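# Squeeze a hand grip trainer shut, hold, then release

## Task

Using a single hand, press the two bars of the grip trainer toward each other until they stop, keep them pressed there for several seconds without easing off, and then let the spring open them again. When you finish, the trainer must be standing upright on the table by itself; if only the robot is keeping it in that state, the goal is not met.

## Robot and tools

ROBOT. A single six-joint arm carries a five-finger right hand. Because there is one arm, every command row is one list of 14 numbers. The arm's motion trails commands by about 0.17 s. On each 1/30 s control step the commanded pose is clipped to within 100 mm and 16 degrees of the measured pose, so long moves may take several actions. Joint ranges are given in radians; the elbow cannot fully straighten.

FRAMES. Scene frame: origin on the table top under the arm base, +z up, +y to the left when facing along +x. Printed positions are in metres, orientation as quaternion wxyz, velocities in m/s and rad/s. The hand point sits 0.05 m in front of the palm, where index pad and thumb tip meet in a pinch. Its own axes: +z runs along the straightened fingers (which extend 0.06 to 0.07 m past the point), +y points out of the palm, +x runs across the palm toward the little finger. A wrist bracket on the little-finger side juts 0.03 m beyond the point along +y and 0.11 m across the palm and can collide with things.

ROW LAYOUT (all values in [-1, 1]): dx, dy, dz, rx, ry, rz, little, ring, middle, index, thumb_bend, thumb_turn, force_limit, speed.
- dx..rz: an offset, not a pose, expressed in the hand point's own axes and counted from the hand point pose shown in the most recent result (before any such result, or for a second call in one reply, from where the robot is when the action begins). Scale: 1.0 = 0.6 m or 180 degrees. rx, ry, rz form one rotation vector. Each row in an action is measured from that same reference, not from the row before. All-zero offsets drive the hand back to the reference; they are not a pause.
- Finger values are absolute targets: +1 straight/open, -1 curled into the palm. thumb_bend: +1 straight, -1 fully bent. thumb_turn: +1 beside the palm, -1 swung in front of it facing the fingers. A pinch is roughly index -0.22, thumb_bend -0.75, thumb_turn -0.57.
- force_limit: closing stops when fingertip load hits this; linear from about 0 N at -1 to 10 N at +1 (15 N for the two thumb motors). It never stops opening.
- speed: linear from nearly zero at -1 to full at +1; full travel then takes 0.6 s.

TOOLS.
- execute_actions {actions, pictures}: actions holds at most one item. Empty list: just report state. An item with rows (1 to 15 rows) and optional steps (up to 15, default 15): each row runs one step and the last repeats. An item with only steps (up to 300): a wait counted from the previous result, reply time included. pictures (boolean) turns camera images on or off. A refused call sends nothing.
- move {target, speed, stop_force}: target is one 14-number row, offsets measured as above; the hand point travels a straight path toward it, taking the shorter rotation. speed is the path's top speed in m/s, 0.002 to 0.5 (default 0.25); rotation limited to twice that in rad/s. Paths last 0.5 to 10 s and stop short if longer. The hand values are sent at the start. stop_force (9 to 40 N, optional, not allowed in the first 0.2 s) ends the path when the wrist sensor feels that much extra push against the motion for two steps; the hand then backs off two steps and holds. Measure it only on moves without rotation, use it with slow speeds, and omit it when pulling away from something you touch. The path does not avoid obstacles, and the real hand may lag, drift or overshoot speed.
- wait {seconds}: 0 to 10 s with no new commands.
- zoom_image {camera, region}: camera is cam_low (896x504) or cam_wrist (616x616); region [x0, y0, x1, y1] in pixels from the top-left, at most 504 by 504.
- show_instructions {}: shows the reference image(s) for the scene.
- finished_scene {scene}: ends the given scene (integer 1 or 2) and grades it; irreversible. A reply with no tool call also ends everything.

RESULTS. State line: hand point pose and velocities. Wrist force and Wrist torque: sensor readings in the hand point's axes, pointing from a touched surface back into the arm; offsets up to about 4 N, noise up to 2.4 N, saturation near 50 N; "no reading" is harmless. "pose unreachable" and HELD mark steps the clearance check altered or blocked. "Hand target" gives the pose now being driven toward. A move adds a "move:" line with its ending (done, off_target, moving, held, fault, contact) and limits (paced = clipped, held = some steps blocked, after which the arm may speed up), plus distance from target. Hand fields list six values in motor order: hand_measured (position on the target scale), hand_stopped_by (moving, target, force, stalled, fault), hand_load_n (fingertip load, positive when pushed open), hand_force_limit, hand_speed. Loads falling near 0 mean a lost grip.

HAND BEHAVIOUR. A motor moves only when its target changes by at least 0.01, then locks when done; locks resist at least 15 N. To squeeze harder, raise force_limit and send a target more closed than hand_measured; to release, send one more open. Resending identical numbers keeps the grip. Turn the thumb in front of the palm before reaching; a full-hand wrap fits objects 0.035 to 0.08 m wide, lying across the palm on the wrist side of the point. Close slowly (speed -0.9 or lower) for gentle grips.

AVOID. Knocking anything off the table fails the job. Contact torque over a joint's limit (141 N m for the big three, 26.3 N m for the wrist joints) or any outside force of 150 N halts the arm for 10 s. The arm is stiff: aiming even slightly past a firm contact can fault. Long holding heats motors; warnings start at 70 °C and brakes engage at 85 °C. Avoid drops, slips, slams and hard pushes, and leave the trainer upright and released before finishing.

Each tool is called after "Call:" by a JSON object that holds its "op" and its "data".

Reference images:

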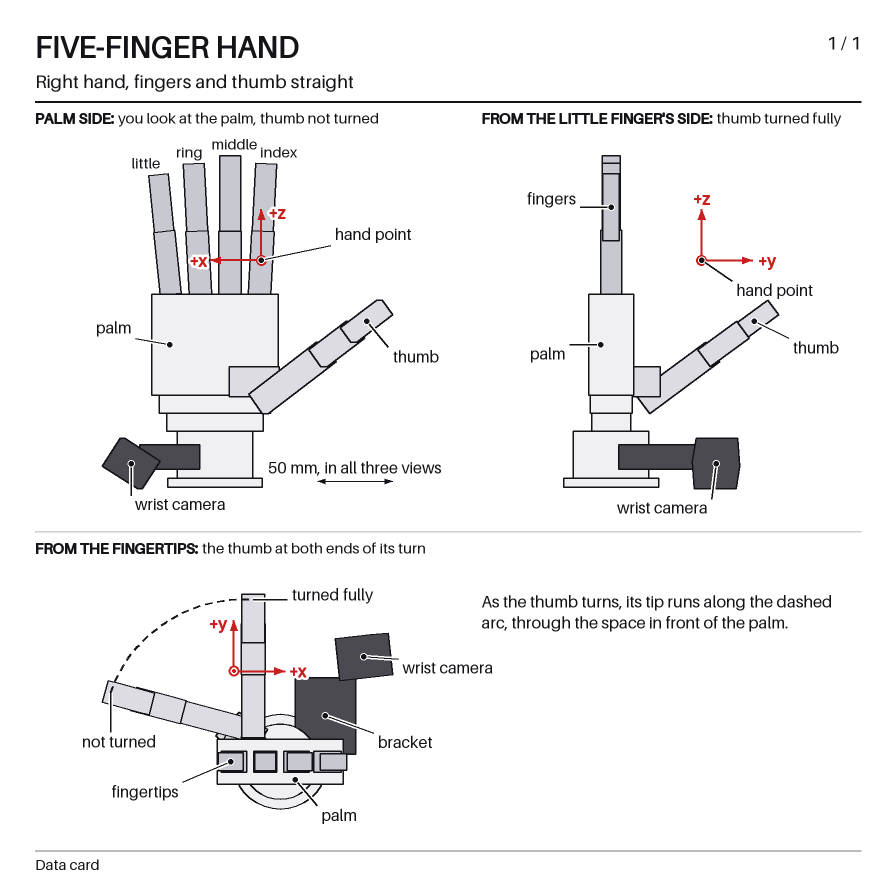

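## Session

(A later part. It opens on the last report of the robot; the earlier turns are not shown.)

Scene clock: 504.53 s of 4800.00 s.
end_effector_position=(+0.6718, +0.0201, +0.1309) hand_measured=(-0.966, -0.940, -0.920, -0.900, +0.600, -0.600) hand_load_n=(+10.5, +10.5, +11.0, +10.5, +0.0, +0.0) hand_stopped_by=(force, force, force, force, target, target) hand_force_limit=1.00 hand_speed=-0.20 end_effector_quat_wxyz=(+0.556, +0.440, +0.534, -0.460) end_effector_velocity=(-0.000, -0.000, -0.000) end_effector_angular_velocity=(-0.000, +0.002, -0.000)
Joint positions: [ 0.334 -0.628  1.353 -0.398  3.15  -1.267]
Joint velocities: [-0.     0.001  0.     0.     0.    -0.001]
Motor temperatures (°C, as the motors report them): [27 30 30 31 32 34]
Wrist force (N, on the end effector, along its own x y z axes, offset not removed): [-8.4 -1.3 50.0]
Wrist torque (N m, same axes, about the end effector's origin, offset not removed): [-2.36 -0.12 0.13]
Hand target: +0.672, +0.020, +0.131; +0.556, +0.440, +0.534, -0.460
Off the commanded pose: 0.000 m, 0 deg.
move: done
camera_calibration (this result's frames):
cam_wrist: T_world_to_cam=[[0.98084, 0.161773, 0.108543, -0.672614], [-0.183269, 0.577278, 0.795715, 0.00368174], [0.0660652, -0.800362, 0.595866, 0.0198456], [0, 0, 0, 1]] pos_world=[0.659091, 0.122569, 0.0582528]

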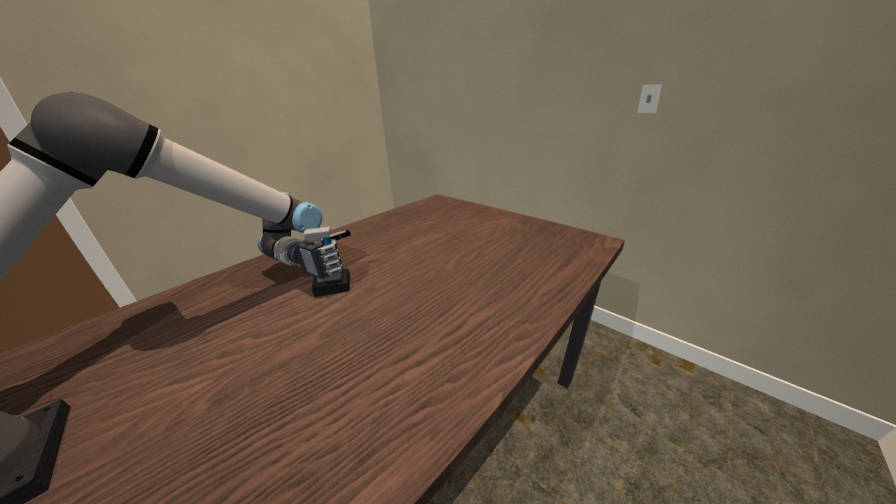

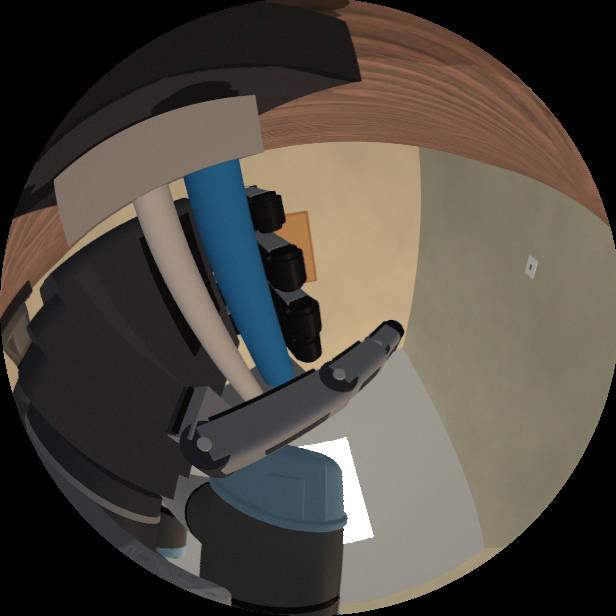

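Call:
{"op": "move", "data": {"target": [0,0,0,0,0,0,-1,-1,-1,-0.988,-1,-0.6,1,-0.2]}}

Call:
{"op": "move", "data": {"target": [0,0,0,0,0,0,-0.988,-0.988,-0.988,-1,-1,-0.6,1,0.5]}}

Call:
{"op": "wait", "data": {"seconds": 3}}

Scene clock: 512.80 s of 4800.00 s.
end_effector_position=(+0.6718, +0.0201, +0.1309) hand_measured=(-0.966, -0.940, -0.920, -0.900, -0.274, -0.600) hand_load_n=(+10.0, +10.5, +10.5, +9.0, +14.0, +1.0) hand_stopped_by=(force, force, force, force, force, target) hand_force_limit=1.00 hand_speed=-0.20 end_effector_quat_wxyz=(+0.556, +0.440, +0.534, -0.460) end_effector_velocity=(-0.000, -0.000, -0.001) end_effector_angular_velocity=(+0.000, -0.001, -0.000)
Joint positions: [ 0.334 -0.628  1.353 -0.398  3.15  -1.267]
Joint velocities: [-0.     0.001  0.    -0.001 -0.     0.002]
Motor temperatures (°C, as the motors report them): [27 30 30 31 32 34]
Wrist force (N, on the end effector, along its own x y z axes, offset not removed): [-5.5 -4.4 49.3]
Wrist torque (N m, same axes, about the end effector's origin, offset not removed): [-2.73 -0.73 0.34]
Hand target: +0.672, +0.020, +0.131; +0.556, +0.440, +0.534, -0.460
Off the commanded pose: 0.000 m, 0 deg.
After step 90, 3.90 s passed at rest.
move: done
camera_calibration (this result's frames):
cam_wrist: T_world_to_cam=[[0.98084, 0.161773, 0.108543, -0.672614], [-0.183269, 0.577278, 0.795715, 0.00368159], [0.0660652, -0.800362, 0.595866, 0.0198457], [0, 0, 0, 1]] pos_world=[0.659091, 0.122569, 0.0582528]

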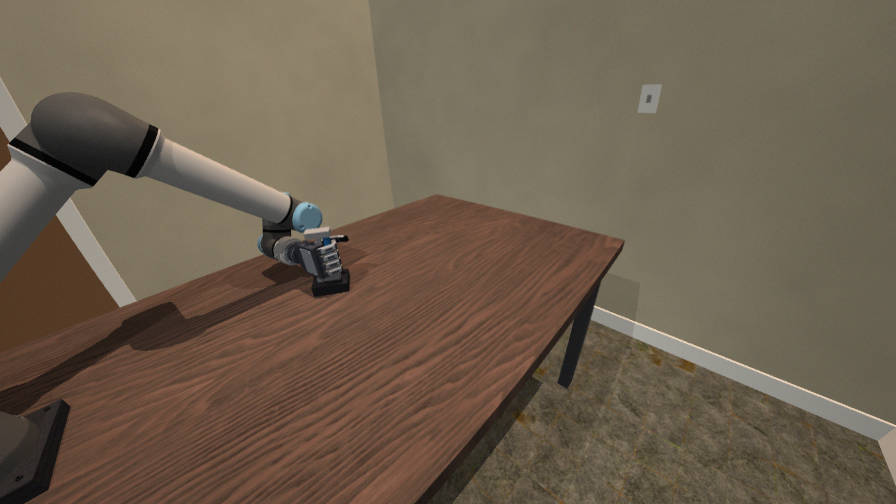

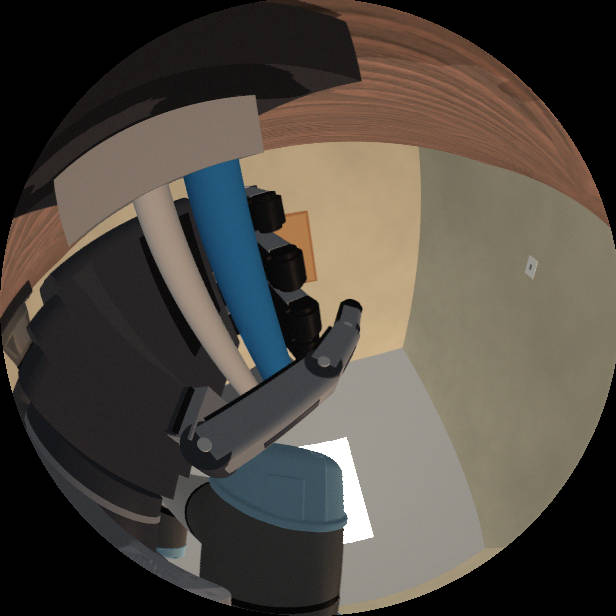

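Scene clock: 513.30 s of 4800.00 s.
end_effector_position=(+0.6718, +0.0201, +0.1309) hand_measured=(-0.966, -0.940, -0.920, -0.906, -0.274, -0.600) hand_load_n=(+10.0, +10.0, +9.5, +11.5, +14.0, +1.0) hand_stopped_by=(force, force, force, force, force, target) hand_force_limit=1.00 hand_speed=0.50 end_effector_quat_wxyz=(+0.556, +0.440, +0.534, -0.460) end_effector_velocity=(-0.000, -0.000, +0.000) end_effector_angular_velocity=(-0.000, -0.000, -0.000)
Joint positions: [ 0.334 -0.628  1.353 -0.398  3.15  -1.267]
Joint velocities: [-0.     0.    -0.     0.001  0.     0.001]
Motor temperatures (°C, as the motors report them): [27 30 30 31 32 34]
Wrist force (N, on the end effector, along its own x y z axes, offset not removed): [-2.4 -8.5 50.0]
Wrist torque (N m, same axes, about the end effector's origin, offset not removed): [-3.17 -0.93 0.32]
Hand target: +0.672, +0.020, +0.131; +0.556, +0.440, +0.534, -0.460
Off the commanded pose: 0.000 m, 0 deg.
move: done
camera_calibration (this result's frames):
cam_wrist: T_world_to_cam=[[0.980841, 0.161772, 0.108543, -0.672614], [-0.183268, 0.577279, 0.795715, 0.00368148], [0.0660654, -0.800362, 0.595866, 0.0198456], [0, 0, 0, 1]] pos_world=[0.659091, 0.122569, 0.0582526]

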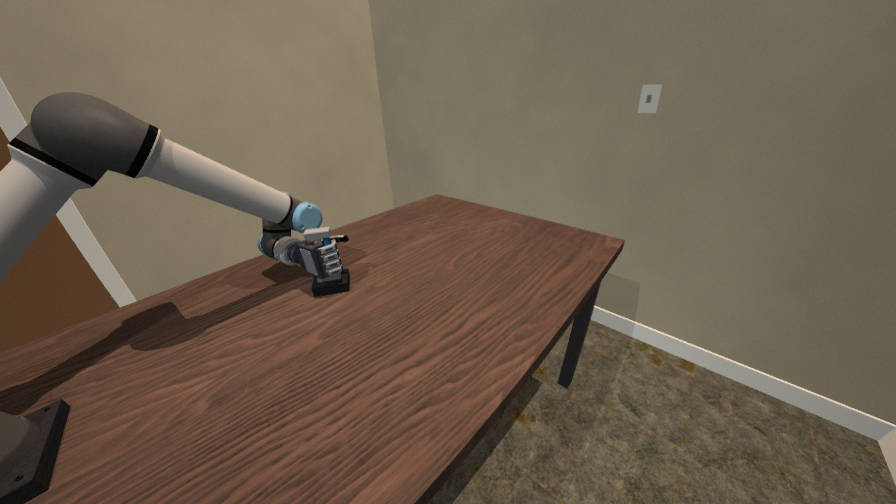

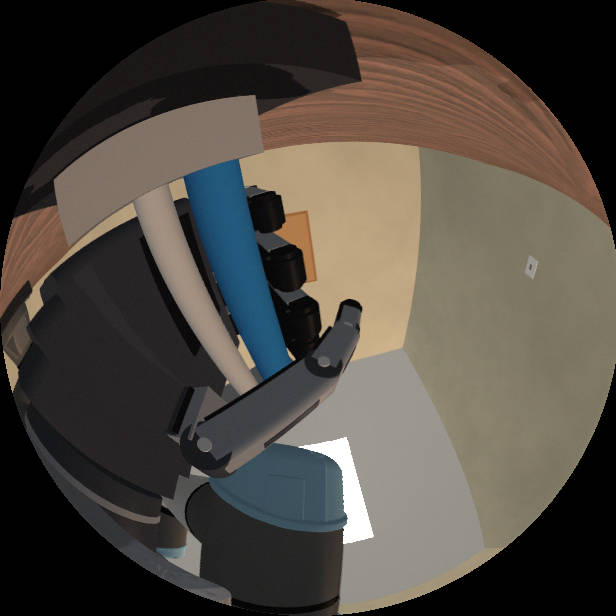

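Scene clock: 516.30 s of 4800.00 s.
end_effector_position=(+0.6718, +0.0201, +0.1309) hand_measured=(-0.966, -0.940, -0.920, -0.906, -0.274, -0.600) hand_load_n=(+10.0, +10.0, +9.5, +11.5, +14.0, +1.0) hand_stopped_by=(force, force, force, force, force, target) hand_force_limit=1.00 hand_speed=0.50 end_effector_quat_wxyz=(+0.556, +0.440, +0.534, -0.460) end_effector_velocity=(+0.000, -0.000, +0.001) end_effector_angular_velocity=(+0.000, -0.001, -0.000)
Joint positions: [ 0.334 -0.628  1.353 -0.398  3.15  -1.267]
Joint velocities: [-0.    -0.001  0.    -0.001 -0.    -0.   ]
Motor temperatures (°C, as the motors report them): [27 30 30 31 32 34]
Wrist force (N, on the end effector, along its own x y z axes, offset not removed): [-1.5 0.1 45.7]
Wrist torque (N m, same axes, about the end effector's origin, offset not removed): [-1.58 -0.88 0.56]
Hand target: +0.672, +0.020, +0.131; +0.556, +0.440, +0.534, -0.460
Off the commanded pose: 0.000 m, 0 deg.
Steps of this call (steps 1 to 90: nothing new was sent). Readings (end_effector_position | what the end effector reports):
1: (+0.6718, +0.0201, +0.1309) | hand_measured=(-0.966, -0.940, -0.920, -0.906, -0.274, -0.600) hand_load_n=(+10.0, +10.0, +9.5, +11.5, +14.0, +1.0) hand_stopped_by=(force, force, force, force, force, target) hand_force_limit=1.00 hand_speed=0.50
2: (+0.6718, +0.0201, +0.1309) | hand_measured=(-0.966, -0.940, -0.920, -0.906, -0.274, -0.600) hand_load_n=(+10.0, +10.0, +9.5, +11.5, +14.0, +1.0) hand_stopped_by=(force, force, force, force, force, target) hand_force_limit=1.00 hand_speed=0.50
4: (+0.6718, +0.0201, +0.1309) | hand_measured=(-0.966, -0.940, -0.920, -0.906, -0.274, -0.600) hand_load_n=(+10.0, +10.0, +9.5, +11.5, +14.0, +1.0) hand_stopped_by=(force, force, force, force, force, target) hand_force_limit=1.00 hand_speed=0.50
8: (+0.6718, +0.0201, +0.1309) | hand_measured=(-0.966, -0.940, -0.920, -0.906, -0.274, -0.600) hand_load_n=(+10.0, +10.0, +9.5, +11.5, +14.0, +1.0) hand_stopped_by=(force, force, force, force, force, target) hand_force_limit=1.00 hand_speed=0.50
90: the state above
camera_calibration (this result's frames):
cam_wrist: T_world_to_cam=[[0.98084, 0.161772, 0.108543, -0.672614], [-0.183268, 0.577278, 0.795715, 0.00368162], [0.0660652, -0.800362, 0.595866, 0.0198457], [0, 0, 0, 1]] pos_world=[0.659091, 0.122569, 0.0582527]

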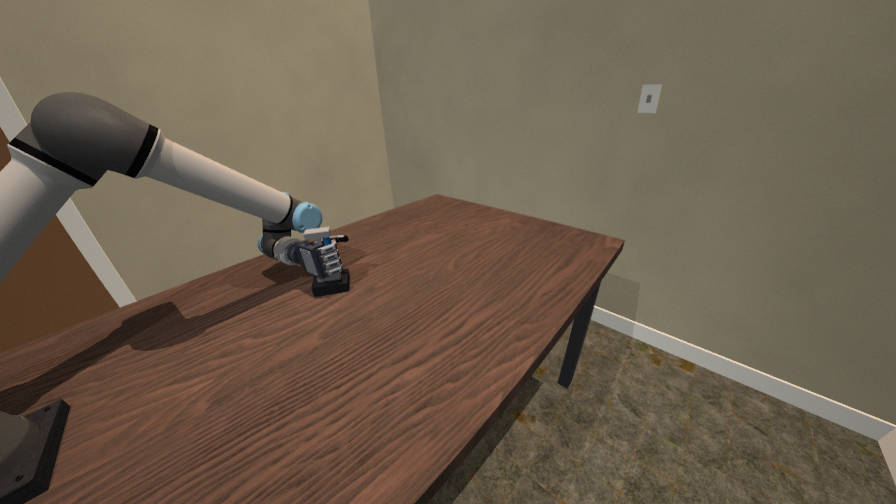

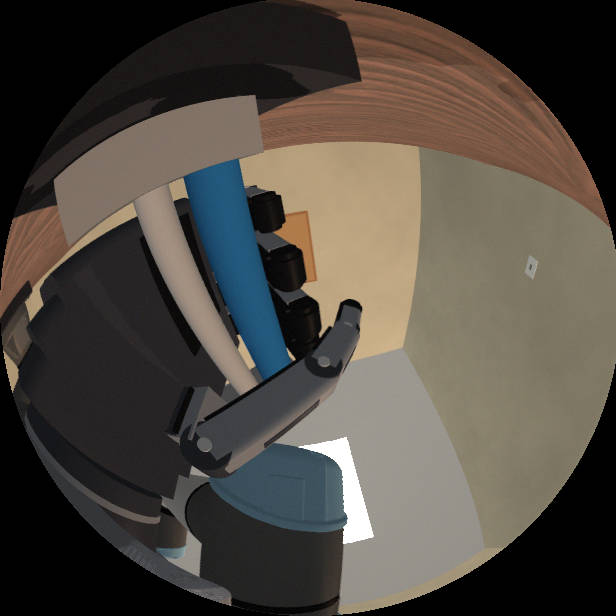

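Looks like the stop. Release and withdraw.

Call:
{"op": "move", "data": {"target": [0,0,0,0,0,0,1,1,1,1,1,-0.6,1,-0.5]}}

Call:
{"op": "move", "data": {"target": [0,-0.01,-0.2,0,0,0,1,1,1,1,1,-0.6,1,-0.5], "speed": 0.08}}

Scene clock: 525.40 s of 4800.00 s.
end_effector_position=(+0.6718, +0.0201, +0.1309) hand_measured=(+1.000, +1.000, +1.000, +1.000, +1.000, -0.600) hand_load_n=(+0.0, +0.0, +0.0, +0.0, +0.0, +0.0) hand_stopped_by=(target, target, target, target, target, target) hand_force_limit=1.00 hand_speed=-0.50 end_effector_quat_wxyz=(+0.556, +0.440, +0.534, -0.460) end_effector_velocity=(-0.000, +0.000, +0.000) end_effector_angular_velocity=(+0.000, -0.001, +0.000)
Joint positions: [ 0.334 -0.628  1.353 -0.398  3.15  -1.267]
Joint velocities: [ 0.    -0.     0.    -0.     0.     0.001]
Motor temperatures (°C, as the motors report them): [27 30 30 31 32 34]
Wrist force (N, on the end effector, along its own x y z axes, offset not removed): [1.7 -0.8 1.1]
Wrist torque (N m, same axes, about the end effector's origin, offset not removed): [-0.24 -0.36 0.21]
Hand target: +0.672, +0.020, +0.131; +0.556, +0.440, +0.534, -0.460
Off the commanded pose: 0.000 m, 0 deg.
After step 90, 3.40 s passed at rest.
move: done
camera_calibration (this result's frames):
cam_wrist: T_world_to_cam=[[0.980841, 0.161771, 0.108543, -0.672614], [-0.183267, 0.577279, 0.795715, 0.00368095], [0.0660644, -0.800362, 0.595866, 0.019846], [0, 0, 0, 1]] pos_world=[0.659091, 0.122569, 0.0582527]

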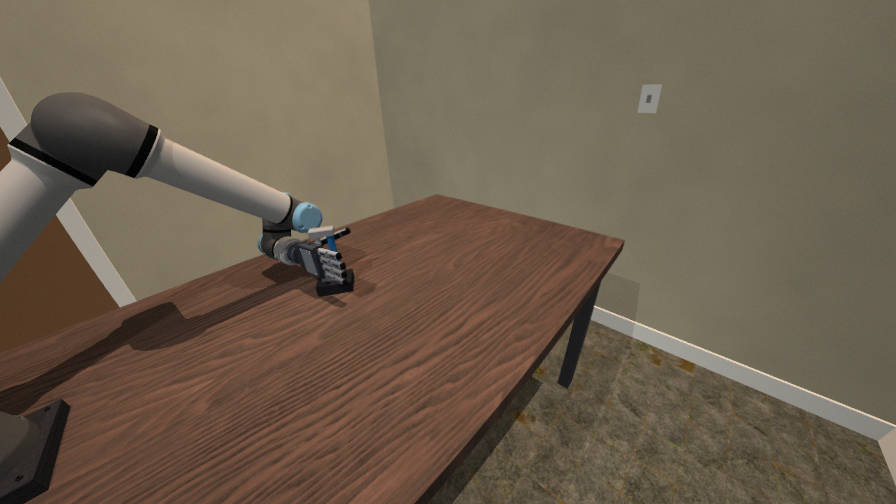

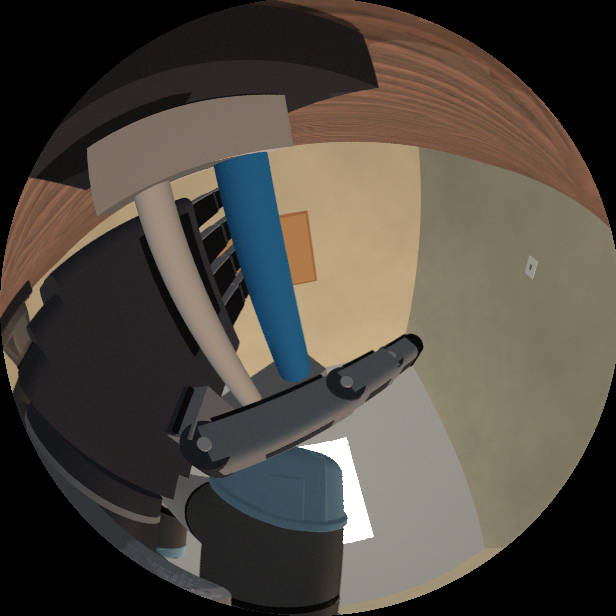

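Scene clock: 527.40 s of 4800.00 s.
end_effector_position=(+0.6432, +0.1364, +0.1257) hand_measured=(+1.000, +1.000, +1.000, +1.000, +1.000, -0.600) hand_load_n=(+0.0, +0.0, +0.0, +0.0, +0.0, +0.0) hand_stopped_by=(target, target, target, target, target, target) hand_force_limit=1.00 hand_speed=-0.50 end_effector_quat_wxyz=(+0.556, +0.440, +0.534, -0.460) end_effector_velocity=(-0.000, +0.002, -0.000) end_effector_angular_velocity=(+0.002, +0.001, -0.000)
Joint positions: [ 0.527 -0.633  1.347 -0.7    3.342 -1.58 ]
Joint velocities: [ 0.004  0.    -0.001 -0.01   0.004 -0.011]
Motor temperatures (°C, as the motors report them): [27 30 30 31 32 34]
Wrist force (N, on the end effector, along its own x y z axes, offset not removed): [-3.5 3.7 -2.1]
Wrist torque (N m, same axes, about the end effector's origin, offset not removed): [0.72 0.41 0.17]
Hand target: +0.643, +0.137, +0.126; +0.556, +0.440, +0.534, -0.460
Off the commanded pose: 0.000 m, 0 deg.
move: done
camera_calibration (this result's frames):
cam_wrist: T_world_to_cam=[[0.980853, 0.161807, 0.108374, -0.662754], [-0.183169, 0.577488, 0.795585, -0.0646892], [0.0661468, -0.800203, 0.59607, 0.117861], [0, 0, 0, 1]] pos_world=[0.630419, 0.238908, 0.0530376]

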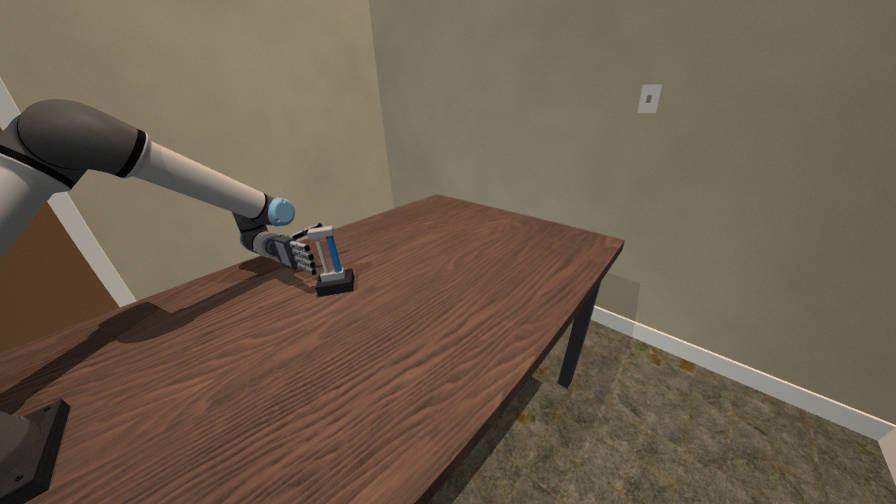

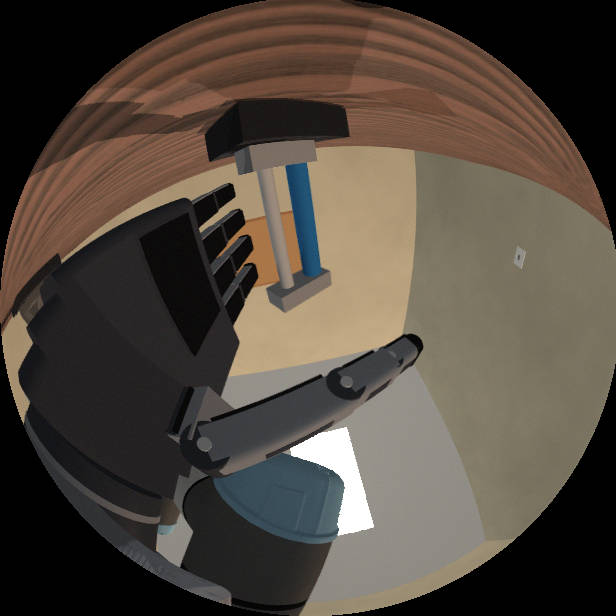

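Call:
{"op": "finished_scene", "data": {"scene": 1}}

The scene is finished: the task was done.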